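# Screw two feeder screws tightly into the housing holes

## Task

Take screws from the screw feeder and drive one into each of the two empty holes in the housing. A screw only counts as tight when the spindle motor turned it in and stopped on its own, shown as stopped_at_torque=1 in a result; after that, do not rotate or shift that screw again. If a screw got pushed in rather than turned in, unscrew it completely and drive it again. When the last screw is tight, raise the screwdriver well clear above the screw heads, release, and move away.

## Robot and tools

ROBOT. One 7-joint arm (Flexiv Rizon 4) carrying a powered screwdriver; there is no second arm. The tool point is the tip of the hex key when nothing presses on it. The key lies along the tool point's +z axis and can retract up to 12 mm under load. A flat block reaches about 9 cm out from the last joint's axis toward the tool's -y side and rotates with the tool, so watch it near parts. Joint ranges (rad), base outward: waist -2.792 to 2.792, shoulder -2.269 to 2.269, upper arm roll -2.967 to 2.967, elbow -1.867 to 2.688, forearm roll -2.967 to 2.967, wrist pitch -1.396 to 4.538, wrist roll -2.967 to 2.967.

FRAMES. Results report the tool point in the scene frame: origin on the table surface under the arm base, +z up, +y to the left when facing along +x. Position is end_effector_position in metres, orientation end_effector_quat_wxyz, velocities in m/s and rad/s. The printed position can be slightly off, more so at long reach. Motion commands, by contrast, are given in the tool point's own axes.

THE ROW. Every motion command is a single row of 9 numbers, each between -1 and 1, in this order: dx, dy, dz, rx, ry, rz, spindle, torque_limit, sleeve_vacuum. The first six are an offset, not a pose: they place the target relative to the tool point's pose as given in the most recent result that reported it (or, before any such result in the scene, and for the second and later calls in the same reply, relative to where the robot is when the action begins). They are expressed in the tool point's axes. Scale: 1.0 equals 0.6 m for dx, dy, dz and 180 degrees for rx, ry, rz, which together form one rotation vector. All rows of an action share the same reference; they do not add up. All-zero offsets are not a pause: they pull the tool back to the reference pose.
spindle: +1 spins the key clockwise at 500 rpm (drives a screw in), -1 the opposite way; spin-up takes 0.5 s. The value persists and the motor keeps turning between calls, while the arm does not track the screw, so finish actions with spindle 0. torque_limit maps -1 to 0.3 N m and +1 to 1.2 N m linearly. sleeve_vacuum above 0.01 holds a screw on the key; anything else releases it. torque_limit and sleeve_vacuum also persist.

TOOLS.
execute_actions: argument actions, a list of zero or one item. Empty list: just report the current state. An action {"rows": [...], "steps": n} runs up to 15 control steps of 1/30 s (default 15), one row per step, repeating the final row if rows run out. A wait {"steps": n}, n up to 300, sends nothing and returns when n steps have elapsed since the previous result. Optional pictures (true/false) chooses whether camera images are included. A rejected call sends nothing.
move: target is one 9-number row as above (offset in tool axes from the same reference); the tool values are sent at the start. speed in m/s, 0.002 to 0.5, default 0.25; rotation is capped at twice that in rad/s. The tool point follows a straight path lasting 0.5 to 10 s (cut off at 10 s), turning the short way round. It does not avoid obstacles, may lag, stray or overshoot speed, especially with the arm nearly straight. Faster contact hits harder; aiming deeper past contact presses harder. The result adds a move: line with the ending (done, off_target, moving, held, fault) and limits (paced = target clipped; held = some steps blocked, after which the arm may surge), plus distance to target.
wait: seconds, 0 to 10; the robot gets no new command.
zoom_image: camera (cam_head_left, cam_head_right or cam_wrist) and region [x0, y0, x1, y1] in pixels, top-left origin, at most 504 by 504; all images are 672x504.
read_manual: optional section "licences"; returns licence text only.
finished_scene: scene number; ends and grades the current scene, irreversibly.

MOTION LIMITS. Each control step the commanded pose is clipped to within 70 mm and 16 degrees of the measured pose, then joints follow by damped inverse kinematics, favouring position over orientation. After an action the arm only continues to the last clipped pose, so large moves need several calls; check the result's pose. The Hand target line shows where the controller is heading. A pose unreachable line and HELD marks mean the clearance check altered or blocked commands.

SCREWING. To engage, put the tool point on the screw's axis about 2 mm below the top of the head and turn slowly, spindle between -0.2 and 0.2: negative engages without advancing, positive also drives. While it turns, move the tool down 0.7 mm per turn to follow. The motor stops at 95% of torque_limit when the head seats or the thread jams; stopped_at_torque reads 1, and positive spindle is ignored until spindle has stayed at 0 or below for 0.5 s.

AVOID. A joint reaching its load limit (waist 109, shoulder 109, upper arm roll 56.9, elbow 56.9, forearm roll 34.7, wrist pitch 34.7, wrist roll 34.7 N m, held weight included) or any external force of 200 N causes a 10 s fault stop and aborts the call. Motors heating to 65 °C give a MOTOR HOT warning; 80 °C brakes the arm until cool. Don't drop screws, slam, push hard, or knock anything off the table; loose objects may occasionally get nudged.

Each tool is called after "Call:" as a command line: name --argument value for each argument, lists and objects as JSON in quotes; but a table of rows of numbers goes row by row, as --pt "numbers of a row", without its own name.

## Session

Call:
execute_actions --actions '[]'

Scene clock: 0.00 s of 6600.00 s.
end_effector_position=(+0.3333, +0.0417, +0.5345) sleeve_vacuum_kpa=0 screw_detected=0 stopped_at_torque=0 turns=0.00 end_effector_quat_wxyz=(+0.007, +0.707, +0.705, -0.055) end_effector_velocity=(+0.000, +0.000, +0.000) end_effector_angular_velocity=(+0.000, -0.001, +0.000)
Joint positions: [ 0.434  0.565 -0.16   1.709 -0.092 -0.419 -1.314]
Joint velocities: [-0.     0.     0.     0.    -0.     0.001  0.   ]
Joint torques (N m, as the joint torque sensors report them, + toward a larger angle): no reading
Motor temperatures (°C, as the motors report them): [33 32 34 34 33 36 36]
Hand target: +0.333, +0.042, +0.535; +0.007, +0.707, +0.705, -0.055

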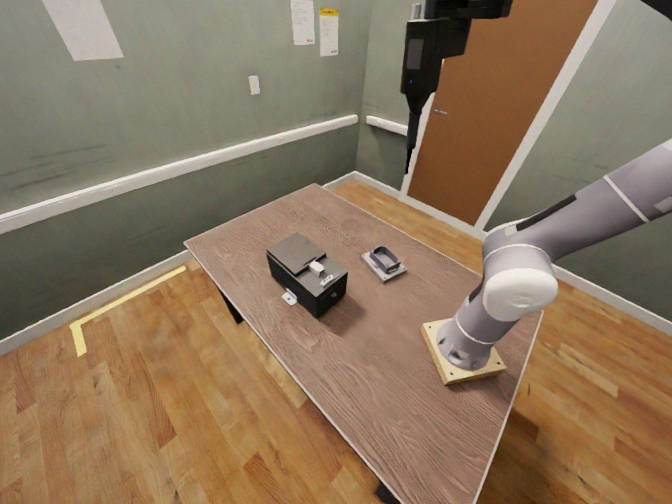

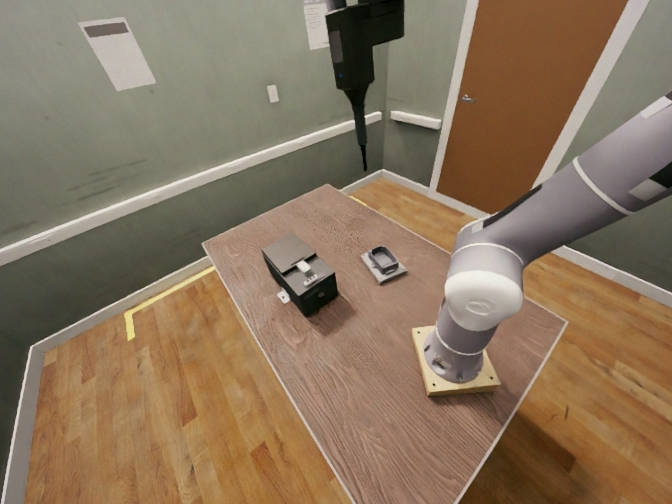

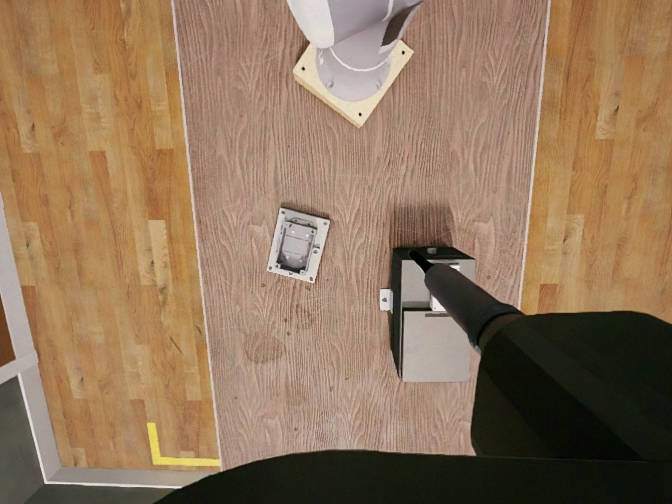

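Call:
move --target '[0.277,0.232,0.505,-0.0216,0.028,-0.001,0,0,0]'

Call:
zoom_image --camera "cam_wrist" --region '[360,200,480,290]'

Scene clock: 5.73 s of 6600.00 s.
end_effector_position=(+0.4525, +0.1791, +0.2091) sleeve_vacuum_kpa=0 screw_detected=0 stopped_at_torque=0 turns=0.00 end_effector_quat_wxyz=(+0.001, +0.707, +0.707, +0.000) end_effector_velocity=(+0.001, +0.001, -0.000) end_effector_angular_velocity=(+0.001, -0.001, +0.000)
Joint positions: [ 0.519  0.176 -0.094  2.304  0.046  0.655 -1.179]
Joint velocities: [ 0.    -0.002  0.    -0.001  0.001  0.003 -0.   ]
Joint torques (N m, as the joint torque sensors report them, + toward a larger angle): [ -0.35  26.3   -1.59 -28.25  -2.62   5.54  -0.41]
Motor temperatures (°C, as the motors report them): [33 32 34 35 33 36 36]
Hand target: +0.453, +0.179, +0.209; +0.001, +0.707, +0.707, +0.000
Off the commanded pose: 0.001 m, 0 deg.
After step 90, 0.73 s passed at rest.
move: done

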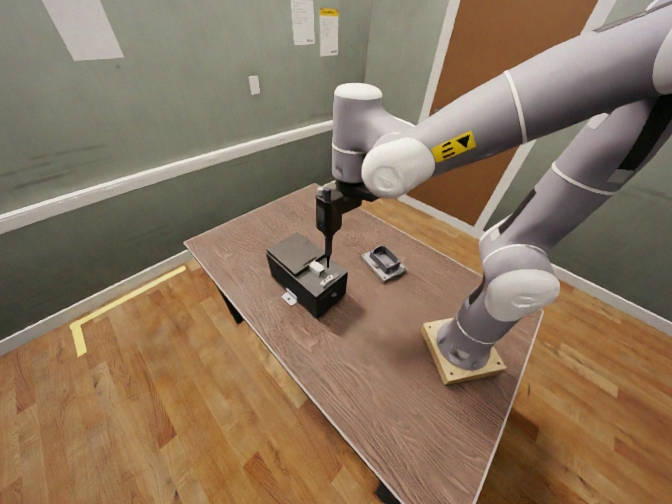

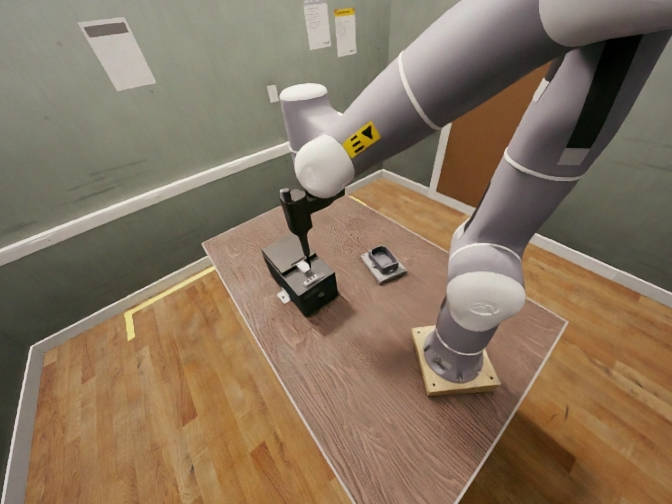

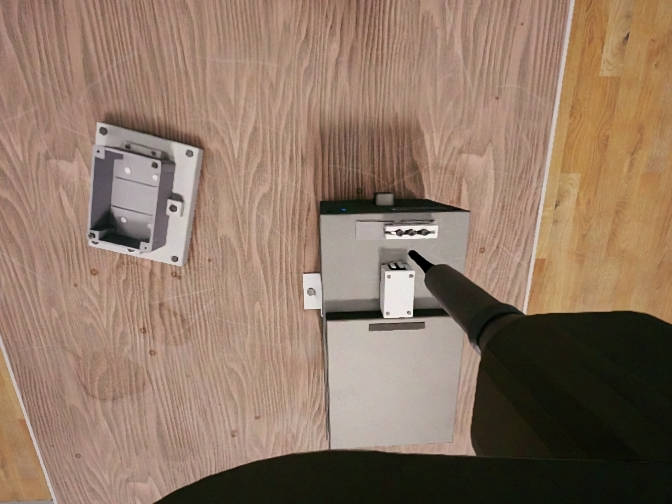

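Region (360, 200, 480, 290) of cam_wrist's 672x504 image, scaled by 4.200, with more detail than that image has; it fills the top 378 rows of this view, and the rest is white.

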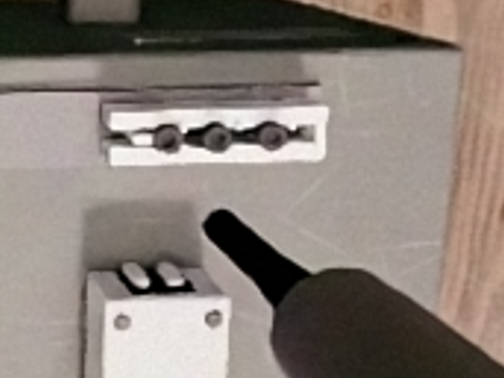

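Call:
move --target '[0.001,-0.0145,0.045,0,0,0,0,0,1]' --speed 0.05

Call:
zoom_image --camera "cam_wrist" --region '[360,200,480,290]'

Call:
zoom_image --camera "cam_head_left" --region '[308,255,348,295]'

Call:
zoom_image --camera "cam_head_right" --region '[292,255,332,295]'

Scene clock: 11.20 s of 6600.00 s.
end_effector_position=(+0.4438, +0.1795, +0.1822) sleeve_vacuum_kpa=14 screw_detected=0 stopped_at_torque=0 turns=0.00 end_effector_quat_wxyz=(+0.001, +0.707, +0.707, -0.000) end_effector_velocity=(+0.000, +0.000, -0.001) end_effector_angular_velocity=(+0.001, -0.001, -0.000)
Joint positions: [ 0.522  0.144 -0.084  2.359  0.053  0.742 -1.174]
Joint velocities: [-0.    -0.001  0.     0.001  0.     0.003  0.   ]
Joint torques (N m, as the joint torque sensors report them, + toward a larger angle): [ -0.54  26.31  -0.31 -25.66  -2.5    5.34   0.43]
Motor temperatures (°C, as the motors report them): [33 32 34 36 33 36 36]
Hand target: +0.444, +0.180, +0.182; +0.001, +0.707, +0.707, +0.000
Off the commanded pose: 0.000 m, 0 deg.
After step 90, 1.60 s passed at rest.
move: done

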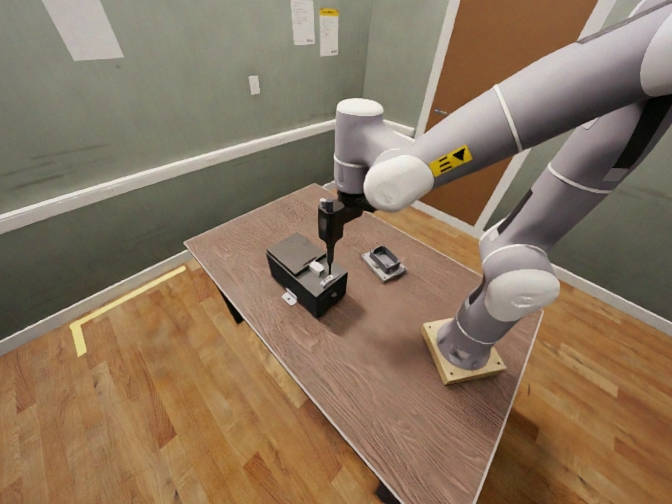

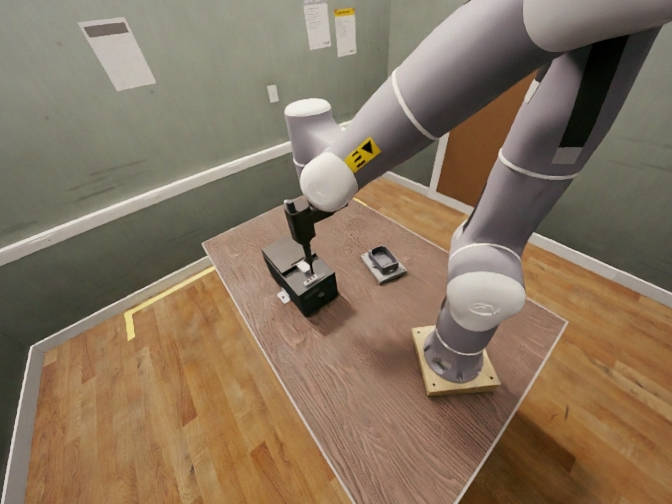

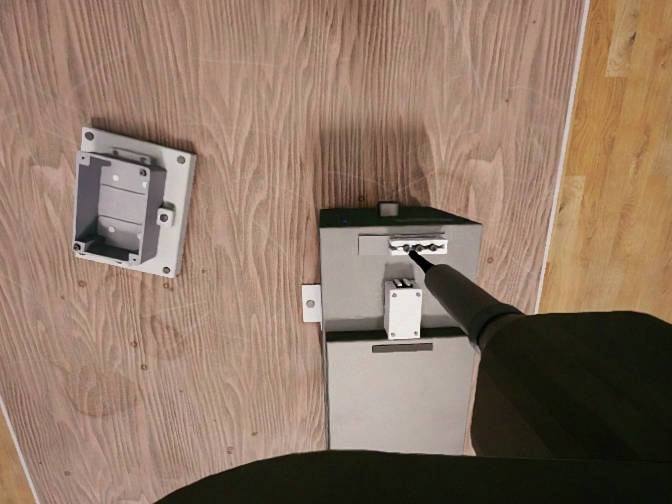

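Region (360, 200, 480, 290) of cam_wrist's 672x504 image, scaled by 4.200, with more detail than that image has; it fills the top 378 rows of this view, and the rest is white.

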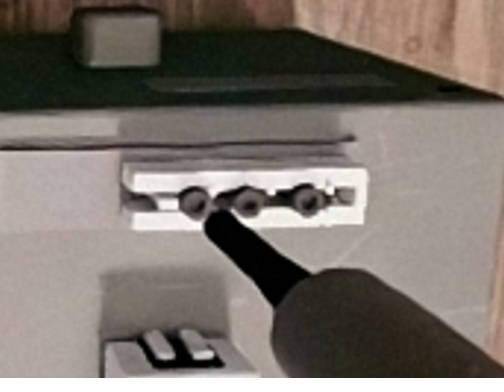

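Region (308, 255, 348, 295) of cam_head_left's 672x504 image, scaled by 12.600, with more detail than that image has.

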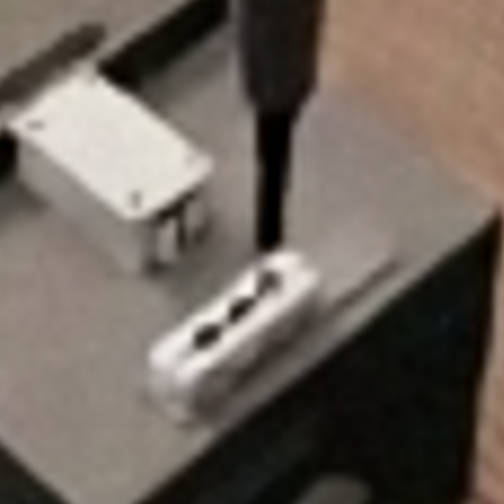

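Region (292, 255, 332, 295) of cam_head_right's 672x504 image, scaled by 12.600, with more detail than that image has.

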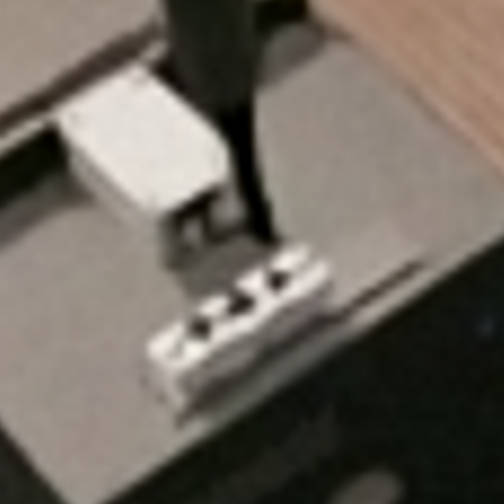

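Expected (197,204), matches.

Call:
move --target '[0,-0.0004,0.016,0,0,0,0,0,1]' --speed 0.02

Call:
move --target '[0,0,0.014,0,0,0,-0.1,0,1]' --speed 0.004

Call:
move --target '[0,0,-0.06,0,0,0,0,0,1]' --speed 0.04

Call:
zoom_image --camera "cam_wrist" --region '[60,110,230,290]'

Scene clock: 16.37 s of 6600.00 s.
end_effector_position=(+0.4436, +0.1794, +0.1727) sleeve_vacuum_kpa=14 screw_detected=0 stopped_at_torque=0 turns=0.00 end_effector_quat_wxyz=(+0.001, +0.708, +0.707, -0.000) end_effector_velocity=(+0.001, +0.000, -0.000) end_effector_angular_velocity=(+0.001, -0.002, -0.000)
Joint positions: [ 0.524  0.124 -0.084  2.371  0.057  0.774 -1.176]
Joint velocities: [-0.    -0.002 -0.     0.     0.     0.004 -0.   ]
Joint torques (N m, as the joint torque sensors report them, + toward a larger angle): [ -1.08  26.63  -0.61 -25.18  -2.21   5.25  -0.06]
Motor temperatures (°C, as the motors report them): [33 32 34 36 33 36 36]
Hand target: +0.444, +0.180, +0.173; +0.001, +0.707, +0.707, -0.000
Off the commanded pose: 0.000 m, 0 deg.
After step 90, 1.47 s passed at rest.
move: done

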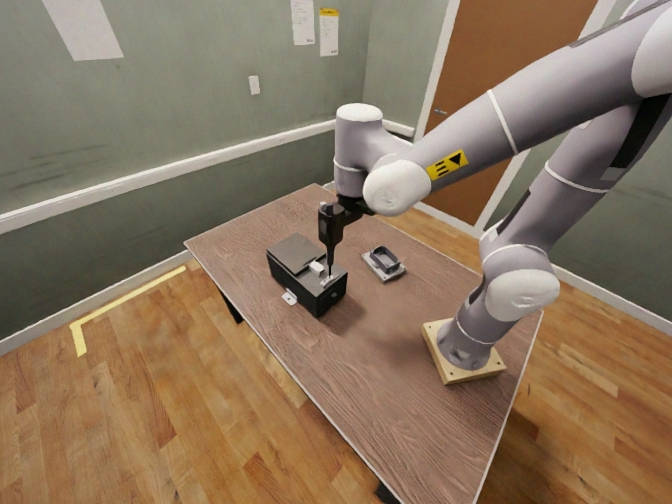

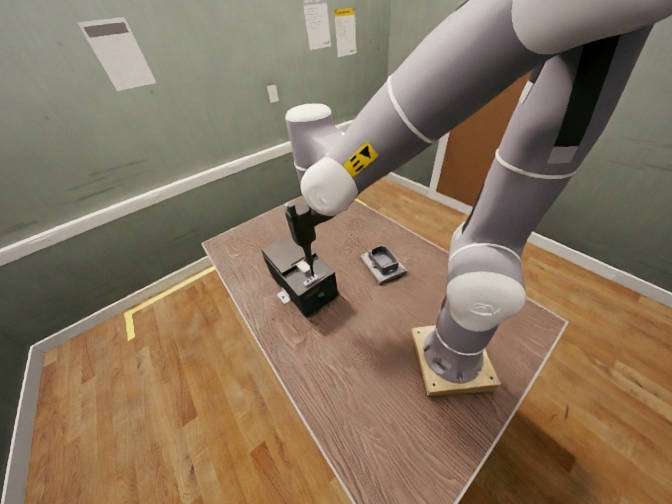

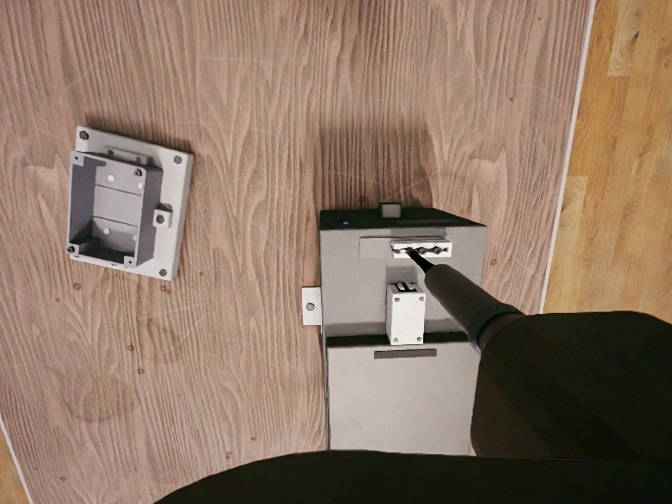

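Scene clock: 18.70 s of 6600.00 s.
end_effector_position=(+0.4441, +0.1795, +0.1647) sleeve_vacuum_kpa=39 screw_detected=1 stopped_at_torque=0 turns=-1.94 end_effector_quat_wxyz=(+0.001, +0.708, +0.707, +0.000) end_effector_velocity=(-0.000, -0.000, -0.000) end_effector_angular_velocity=(-0.000, +0.001, +0.000)
Joint positions: [ 0.525  0.105 -0.084  2.379  0.06   0.802 -1.178]
Joint velocities: [-0.    -0.001  0.     0.     0.     0.    -0.   ]
Joint torques (N m, as the joint torque sensors report them, + toward a larger angle): [ -0.65  25.26  -0.42 -22.88  -2.14   5.17  -0.01]
Motor temperatures (°C, as the motors report them): [33 32 34 36 33 36 36]
Hand target: +0.444, +0.179, +0.164; +0.001, +0.708, +0.707, -0.000
Off the commanded pose: 0.001 m, 0 deg.
move: done

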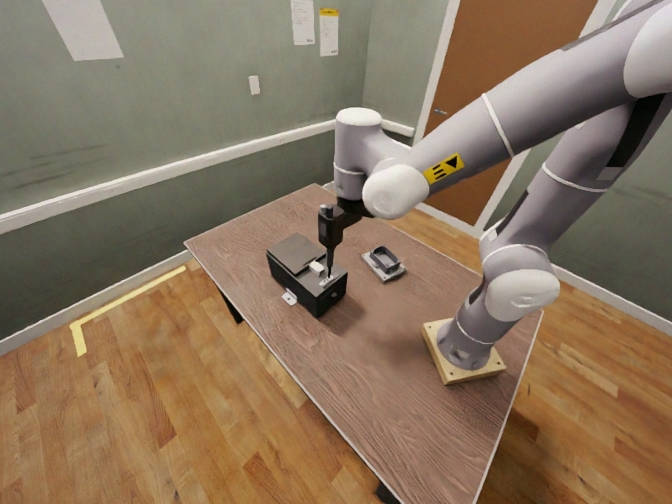

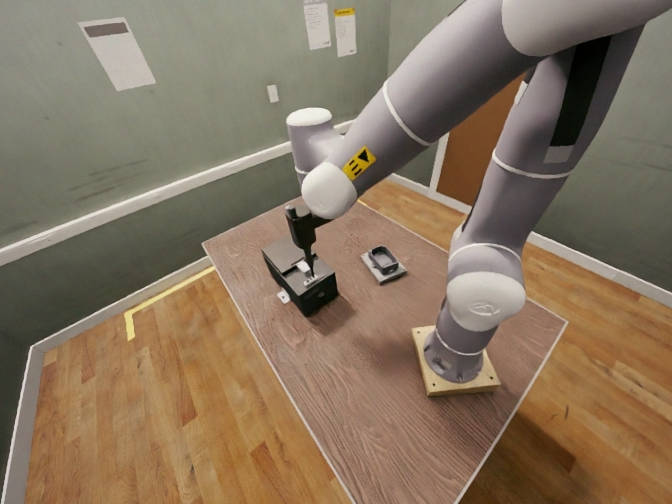

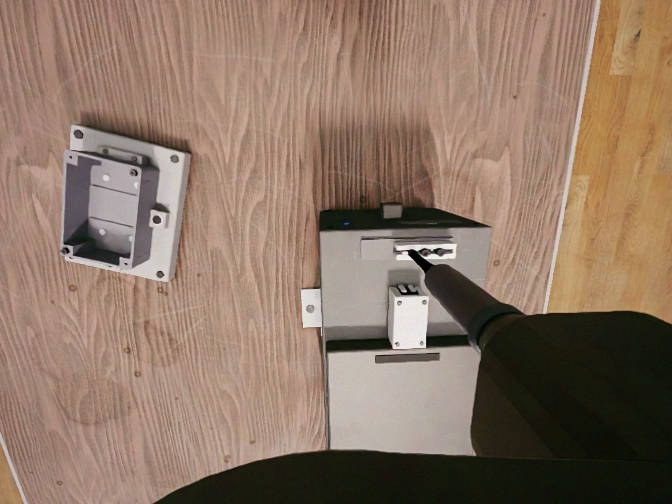

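Scene clock: 20.13 s of 6600.00 s.
end_effector_position=(+0.4440, +0.1796, +0.2007) sleeve_vacuum_kpa=39 screw_detected=1 stopped_at_torque=0 turns=-2.13 end_effector_quat_wxyz=(+0.001, +0.708, +0.707, +0.000) end_effector_velocity=(-0.000, +0.000, +0.001) end_effector_angular_velocity=(-0.000, +0.001, -0.000)
Joint positions: [ 0.519  0.181 -0.084  2.336  0.047  0.683 -1.169]
Joint velocities: [ 0.     0.002  0.    -0.001 -0.    -0.003  0.   ]
Joint torques (N m, as the joint torque sensors report them, + toward a larger angle): [ -2.13  27.9   -0.88 -27.81  -3.16   4.12   0.47]
Motor temperatures (°C, as the motors report them): [33 32 34 36 33 36 36]
Hand target: +0.444, +0.180, +0.201; +0.001, +0.708, +0.707, +0.000
Off the commanded pose: 0.000 m, 0 deg.
move: done

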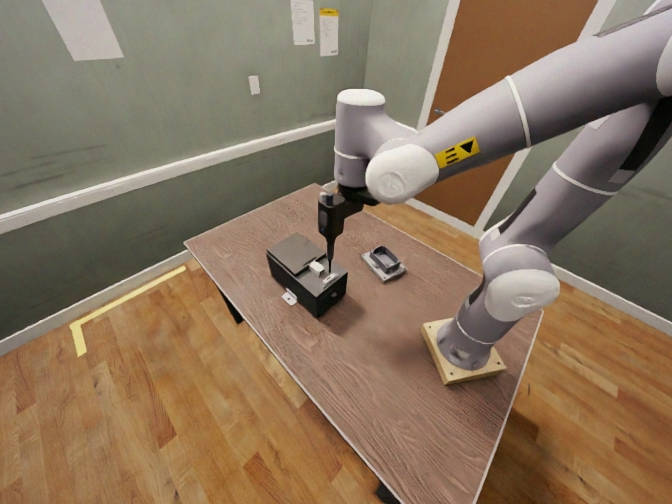

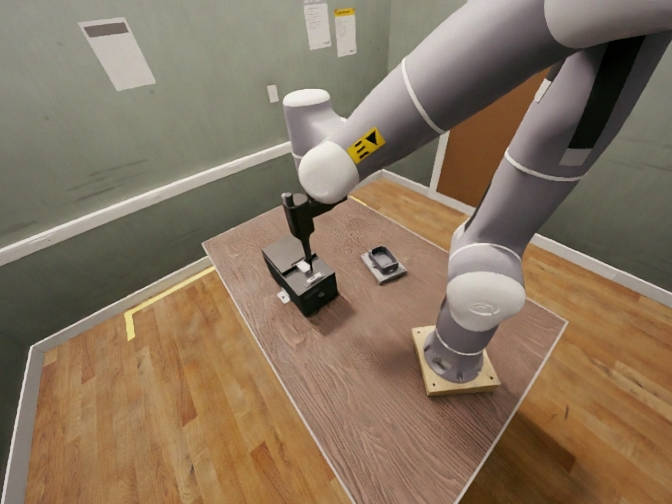

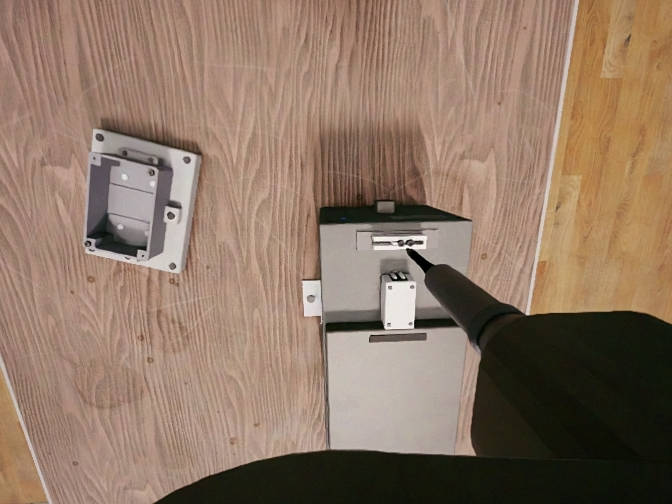

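Region (60, 110, 230, 290) of cam_wrist's 672x504 image, scaled by 2.800, with more detail than that image has.

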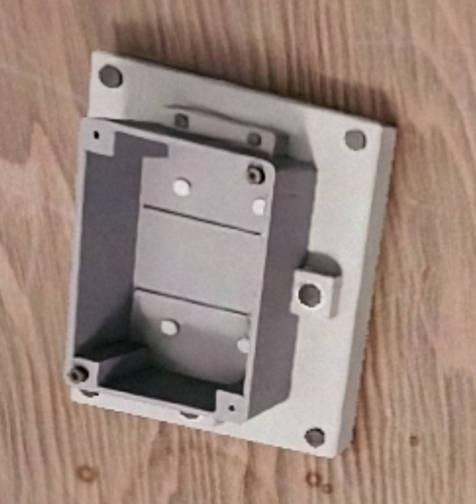

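Call:
move --target '[-0.525,0.058,0.1,0,0,0,0,0,1]' --speed 0.22

Call:
move --target '[0,0,0.071,0,0,0,0,0,1]' --speed 0.06

Call:
zoom_image --camera "cam_wrist" --region '[380,220,440,265]'

Scene clock: 27.80 s of 6600.00 s.
end_effector_position=(+0.4779, -0.1367, +0.1410) sleeve_vacuum_kpa=39 screw_detected=1 stopped_at_torque=0 turns=-2.13 end_effector_quat_wxyz=(+0.002, +0.707, +0.707, -0.000) end_effector_velocity=(+0.001, -0.000, -0.000) end_effector_angular_velocity=(+0.002, +0.000, +0.002)
Joint positions: [ 0.211 -0.205 -0.511  2.158  0.288  0.787 -2.069]
Joint velocities: [-0.002 -0.003  0.    -0.004  0.004 -0.003 -0.005]
Joint torques (N m, as the joint torque sensors report them, + toward a larger angle): [ -5.42  34.96  -5.5  -23.52  -2.27   3.3    0.18]
Motor temperatures (°C, as the motors report them): [33 33 34 37 33 36 36]
Hand target: +0.478, -0.137, +0.141; +0.002, +0.707, +0.707, -0.000
Off the commanded pose: 0.001 m, 0 deg.
After step 90, 2.73 s passed at rest.
move: done

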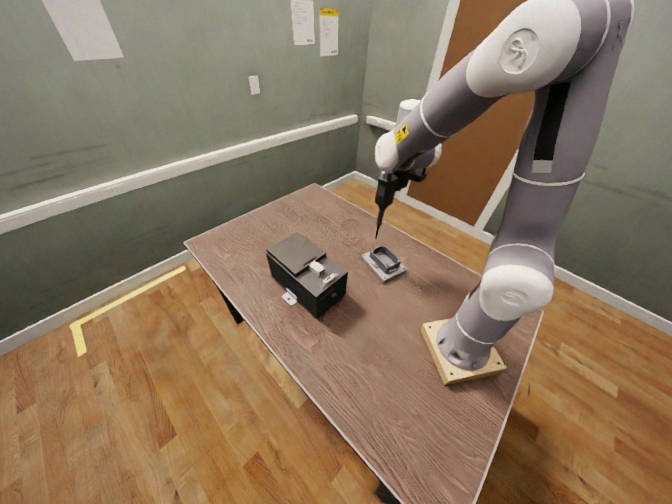

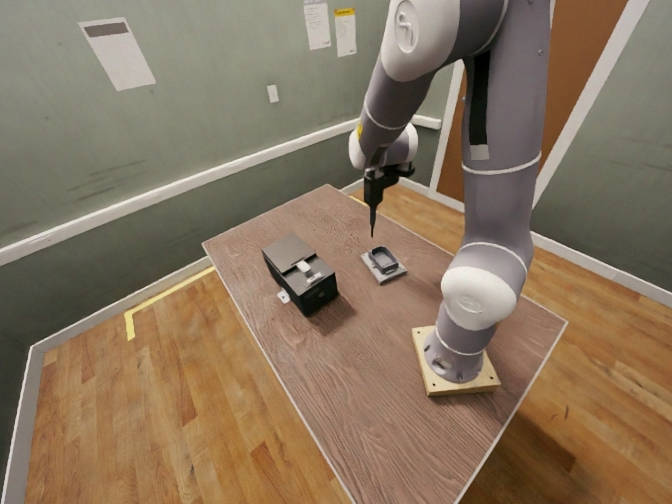

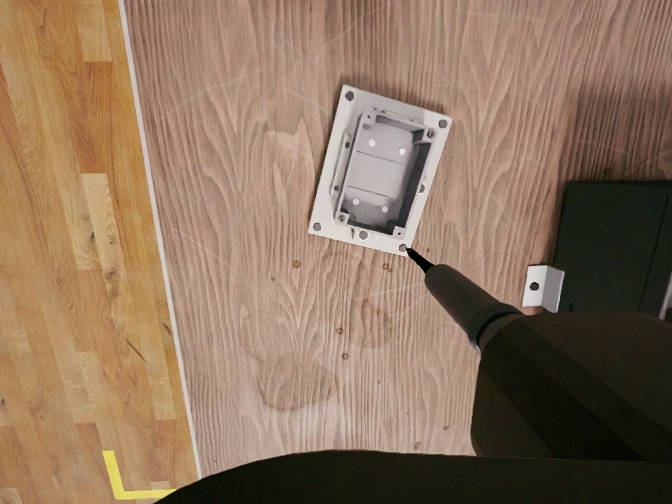

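Scene clock: 28.83 s of 6600.00 s.
end_effector_position=(+0.4778, -0.1368, +0.0984) sleeve_vacuum_kpa=39 screw_detected=1 stopped_at_torque=0 turns=-2.13 end_effector_quat_wxyz=(+0.002, +0.707, +0.707, -0.000) end_effector_velocity=(+0.000, +0.000, -0.001) end_effector_angular_velocity=(+0.000, -0.001, +0.001)
Joint positions: [ 0.196 -0.316 -0.481  2.153  0.387  0.871 -2.136]
Joint velocities: [-0.    -0.002  0.001 -0.001  0.003  0.002 -0.003]
Joint torques (N m, as the joint torque sensors report them, + toward a larger angle): [ -4.67  37.71  -6.58 -21.11  -2.     4.93   0.12]
Motor temperatures (°C, as the motors report them): [33 33 34 37 33 36 36]
Hand target: +0.478, -0.137, +0.098; +0.002, +0.707, +0.707, -0.000
Off the commanded pose: 0.000 m, 0 deg.
move: done

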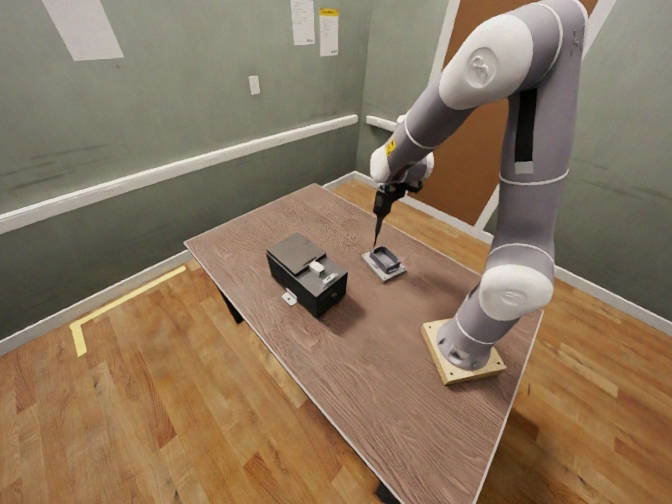

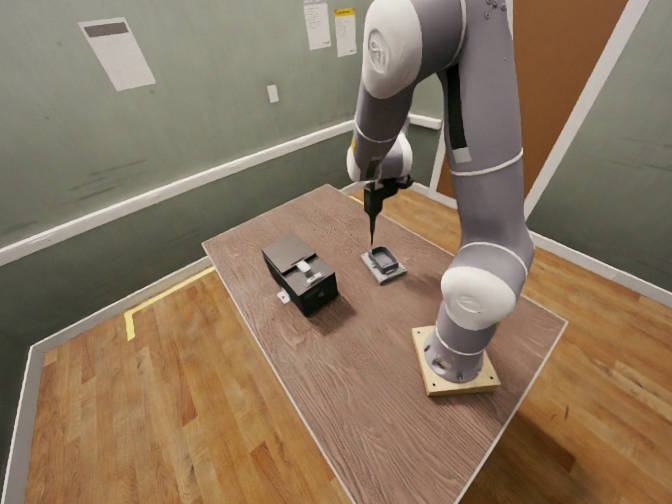

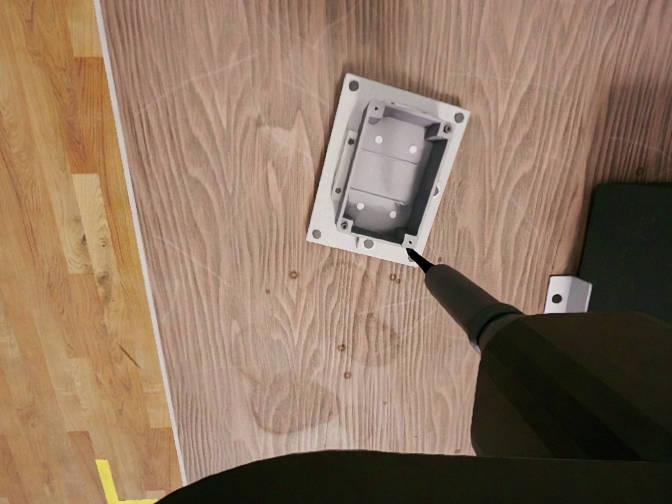

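Region (380, 220, 440, 265) of cam_wrist's 672x504 image, scaled by 8.400, with more detail than that image has; it fills the top 378 rows of this view, and the rest is white.

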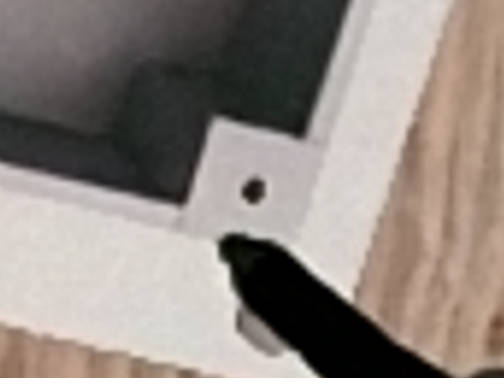

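Call:
move --target '[0.0122,-0.0022,0.0147,0,0,0,0,0,1]' --speed 0.02

Call:
zoom_image --camera "cam_wrist" --region '[380,220,440,265]'

Call:
zoom_image --camera "cam_head_left" --region '[355,230,395,270]'

Call:
zoom_image --camera "cam_head_right" --region '[355,230,395,270]'

Scene clock: 34.73 s of 6600.00 s.
end_effector_position=(+0.4765, -0.1295, +0.0897) sleeve_vacuum_kpa=39 screw_detected=1 stopped_at_torque=0 turns=-2.13 end_effector_quat_wxyz=(+0.002, +0.707, +0.707, -0.000) end_effector_velocity=(-0.000, +0.000, -0.000) end_effector_angular_velocity=(-0.000, -0.000, -0.001)
Joint positions: [ 0.205 -0.328 -0.471  2.165  0.401  0.895 -2.133]
Joint velocities: [ 0.001 -0.001  0.     0.001  0.001  0.002  0.   ]
Joint torques (N m, as the joint torque sensors report them, + toward a larger angle): [ -3.54  37.84  -6.79 -19.22  -2.28   5.01   0.54]
Motor temperatures (°C, as the motors report them): [33 33 34 37 33 36 36]
Hand target: +0.477, -0.129, +0.090; +0.002, +0.707, +0.707, -0.000
Off the commanded pose: 0.000 m, 0 deg.
After step 90, 2.10 s passed at rest.
move: done

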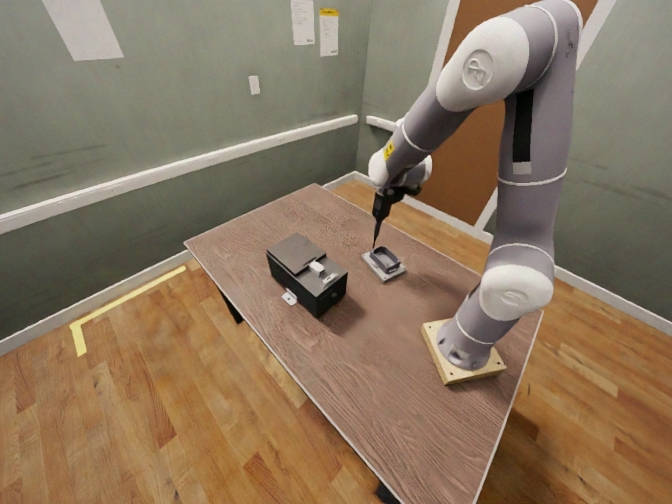

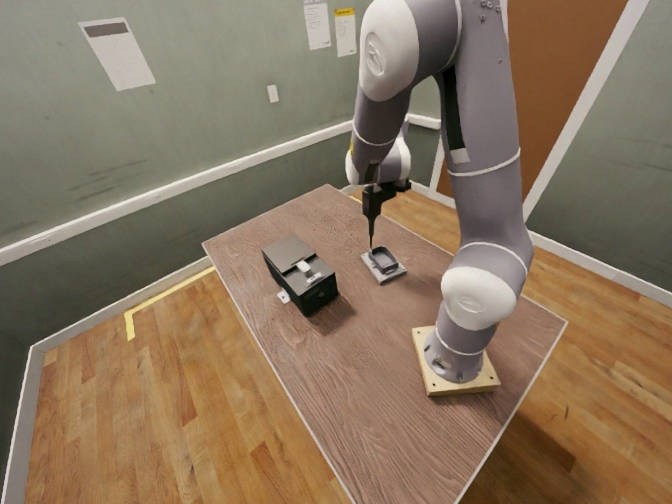

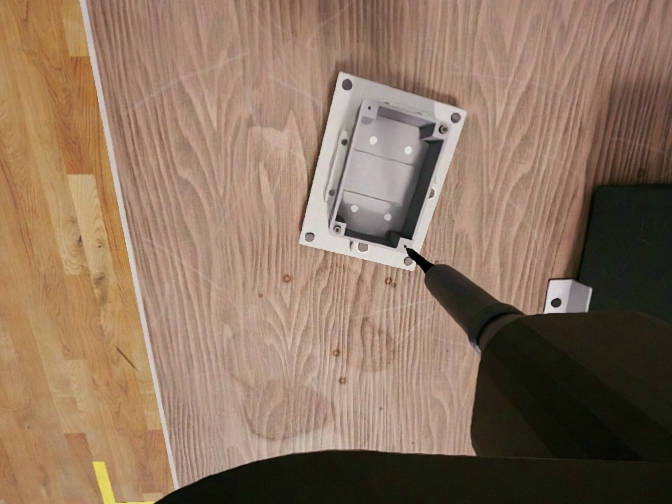

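Region (380, 220, 440, 265) of cam_wrist's 672x504 image, scaled by 8.400, with more detail than that image has; it fills the top 378 rows of this view, and the rest is white.

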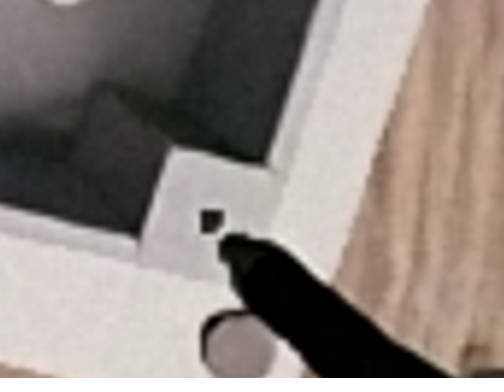

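Region (355, 230, 395, 270) of cam_head_left's 672x504 image, scaled by 12.600, with more detail than that image has.

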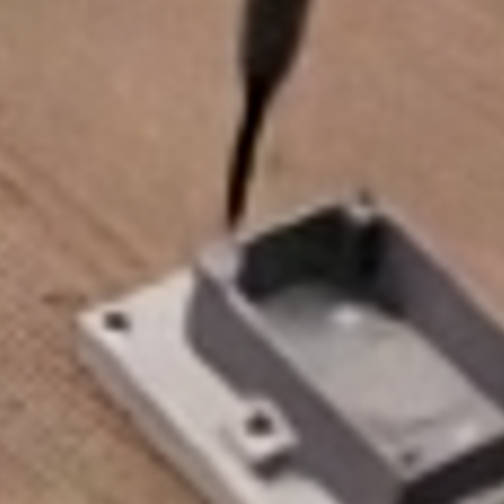

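Region (355, 230, 395, 270) of cam_head_right's 672x504 image, scaled by 12.600, with more detail than that image has.

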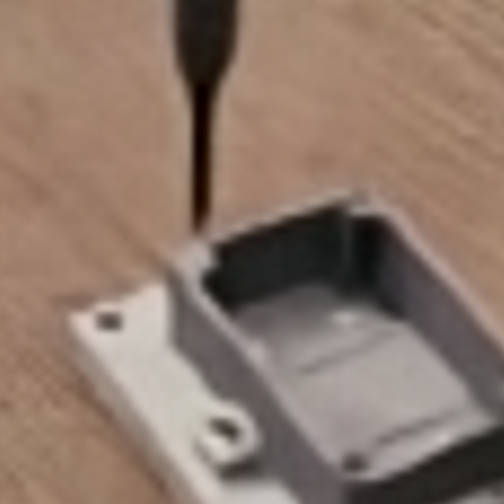

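Call:
move --target '[0.0002,-0.0007,0.012,0,0,0,0,0,1]' --speed 0.01

Call:
move --target '[0,0,0.017,0,0,0,0.4,0,1]' --speed 0.0026

Call:
execute_actions --actions '[{"rows":[[0,0,0,0,0,0,0,0,1]],"steps":3}]' --pictures false

Call:
zoom_image --camera "cam_wrist" --region '[380,220,440,265]'

Scene clock: 39.87 s of 6600.00 s.
end_effector_position=(+0.4759, -0.1293, +0.0825) sleeve_vacuum_kpa=39 screw_detected=1 stopped_at_torque=0 turns=-2.13 end_effector_quat_wxyz=(+0.001, +0.707, +0.707, -0.000) end_effector_velocity=(+0.001, -0.001, -0.000) end_effector_angular_velocity=(-0.001, -0.002, -0.000)
Joint positions: [ 0.201 -0.347 -0.464  2.164  0.418  0.909 -2.145]
Joint velocities: [-0.    -0.001 -0.001 -0.     0.001  0.002 -0.001]
Joint torques (N m, as the joint torque sensors report them, + toward a larger angle): [ -4.73  36.75  -6.42 -19.7   -1.88   4.96  -0.09]
Motor temperatures (°C, as the motors report them): [33 33 34 37 33 36 36]
Hand target: +0.476, -0.129, +0.082; +0.002, +0.707, +0.707, -0.000
Off the commanded pose: 0.000 m, 0 deg.
After step 90, 1.20 s passed at rest.
move: done

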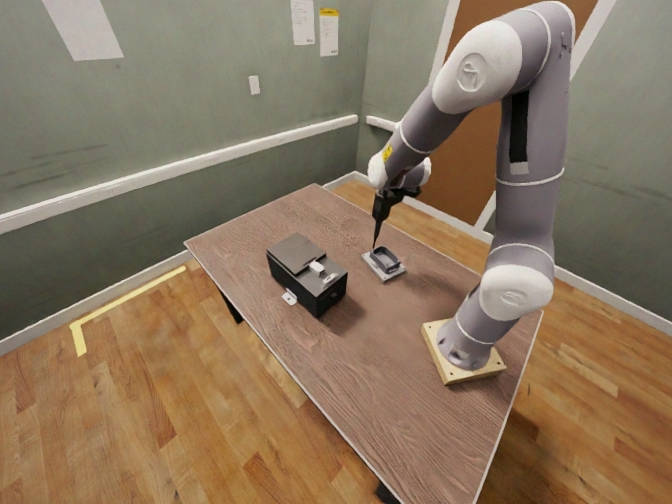

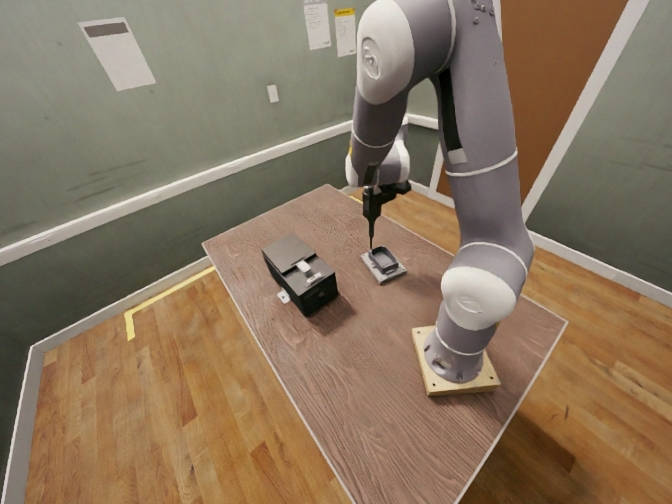

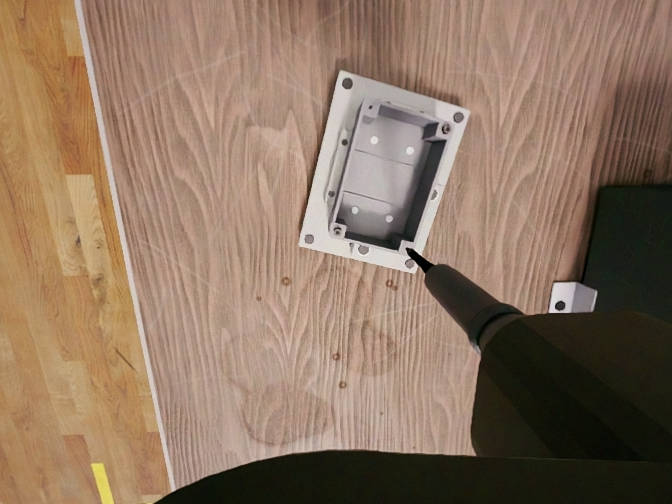

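Scene clock: 44.00 s of 6600.00 s.
end_effector_position=(+0.4763, -0.1294, +0.0726) sleeve_vacuum_kpa=40 screw_detected=1 stopped_at_torque=0 turns=11.37 end_effector_quat_wxyz=(+0.002, +0.707, +0.707, -0.000) end_effector_velocity=(+0.000, -0.000, -0.000) end_effector_angular_velocity=(-0.000, -0.001, +0.000)
Joint positions: [ 0.196 -0.375 -0.455  2.158  0.444  0.927 -2.162]
Joint velocities: [ 0.    -0.     0.    -0.     0.     0.001 -0.   ]
Joint torques (N m, as the joint torque sensors report them, + toward a larger angle): [ -4.4   36.12  -6.4  -17.9   -1.87   4.24  -0.13]
Motor temperatures (°C, as the motors report them): [33 33 34 37 33 36 36]
Hand target: +0.476, -0.129, +0.072; +0.002, +0.707, +0.707, -0.000
Off the commanded pose: 0.000 m, 0 deg.
move: done

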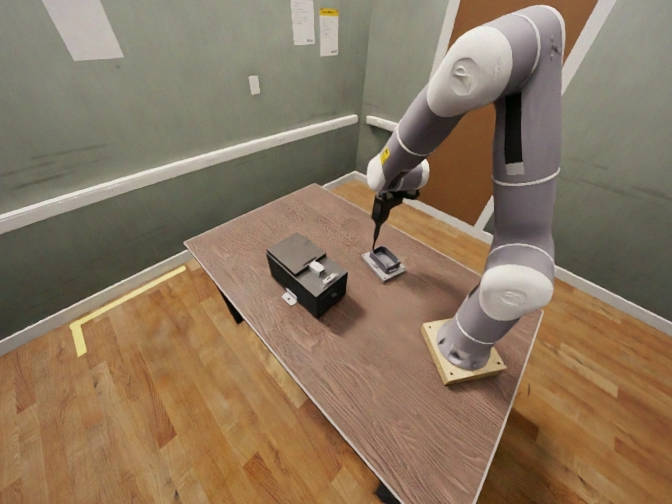

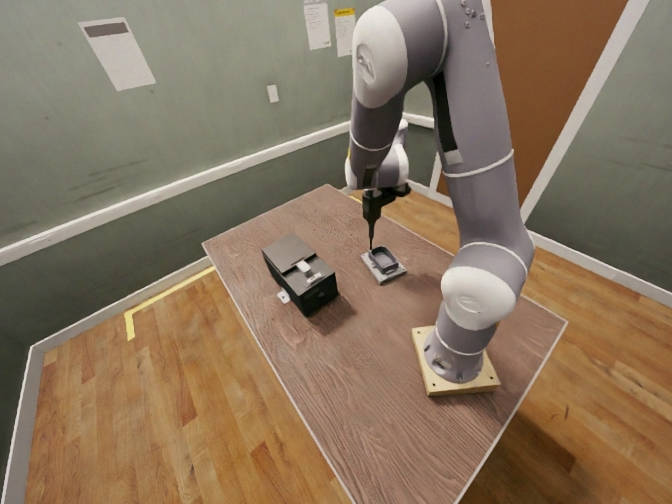

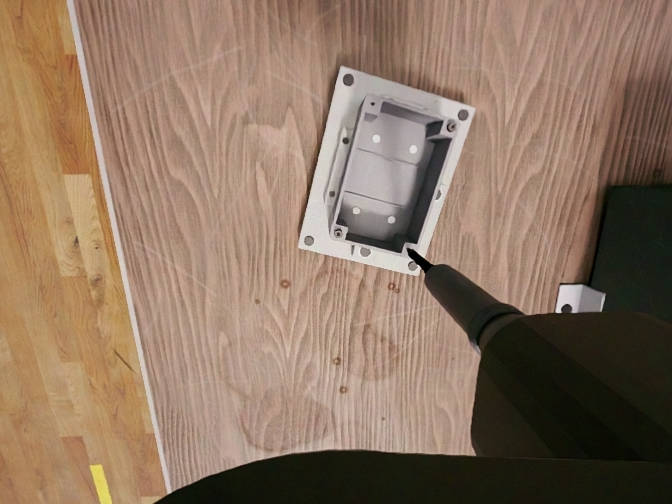

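Scene clock: 44.10 s of 6600.00 s.
end_effector_position=(+0.4764, -0.1294, +0.0727) sleeve_vacuum_kpa=40 screw_detected=1 stopped_at_torque=0 turns=11.37 end_effector_quat_wxyz=(+0.002, +0.707, +0.707, -0.000) end_effector_velocity=(+0.000, +0.000, +0.000) end_effector_angular_velocity=(+0.001, -0.001, -0.000)
Joint positions: [ 0.196 -0.375 -0.455  2.158  0.444  0.927 -2.162]
Joint velocities: [ 0.     0.001  0.     0.     0.    -0.    -0.   ]
Joint torques (N m, as the joint torque sensors report them, + toward a larger angle): [ -4.62  38.67  -7.53 -18.07  -2.09   4.19   0.04]
Motor temperatures (°C, as the motors report them): [33 33 34 37 33 36 36]
Hand target: +0.476, -0.129, +0.073; +0.002, +0.707, +0.707, -0.000
Off the commanded pose: 0.000 m, 0 deg.
Steps of this call (steps 1 to 3: all 3 steps of this action). Readings (end_effector_position | what the end effector reports):
1: (+0.4763, -0.1294, +0.0726) | sleeve_vacuum_kpa=40 screw_detected=1 stopped_at_torque=0 turns=11.37
2: (+0.4763, -0.1294, +0.0726) | sleeve_vacuum_kpa=40 screw_detected=1 stopped_at_torque=0 turns=11.37
3: the state above

Region (380, 220, 440, 265) of cam_wrist's 672x504 image, scaled by 8.400, with more detail than that image has; it fills the top 378 rows of this view, and the rest is white.

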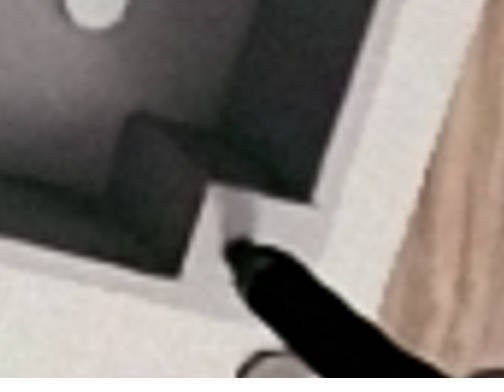

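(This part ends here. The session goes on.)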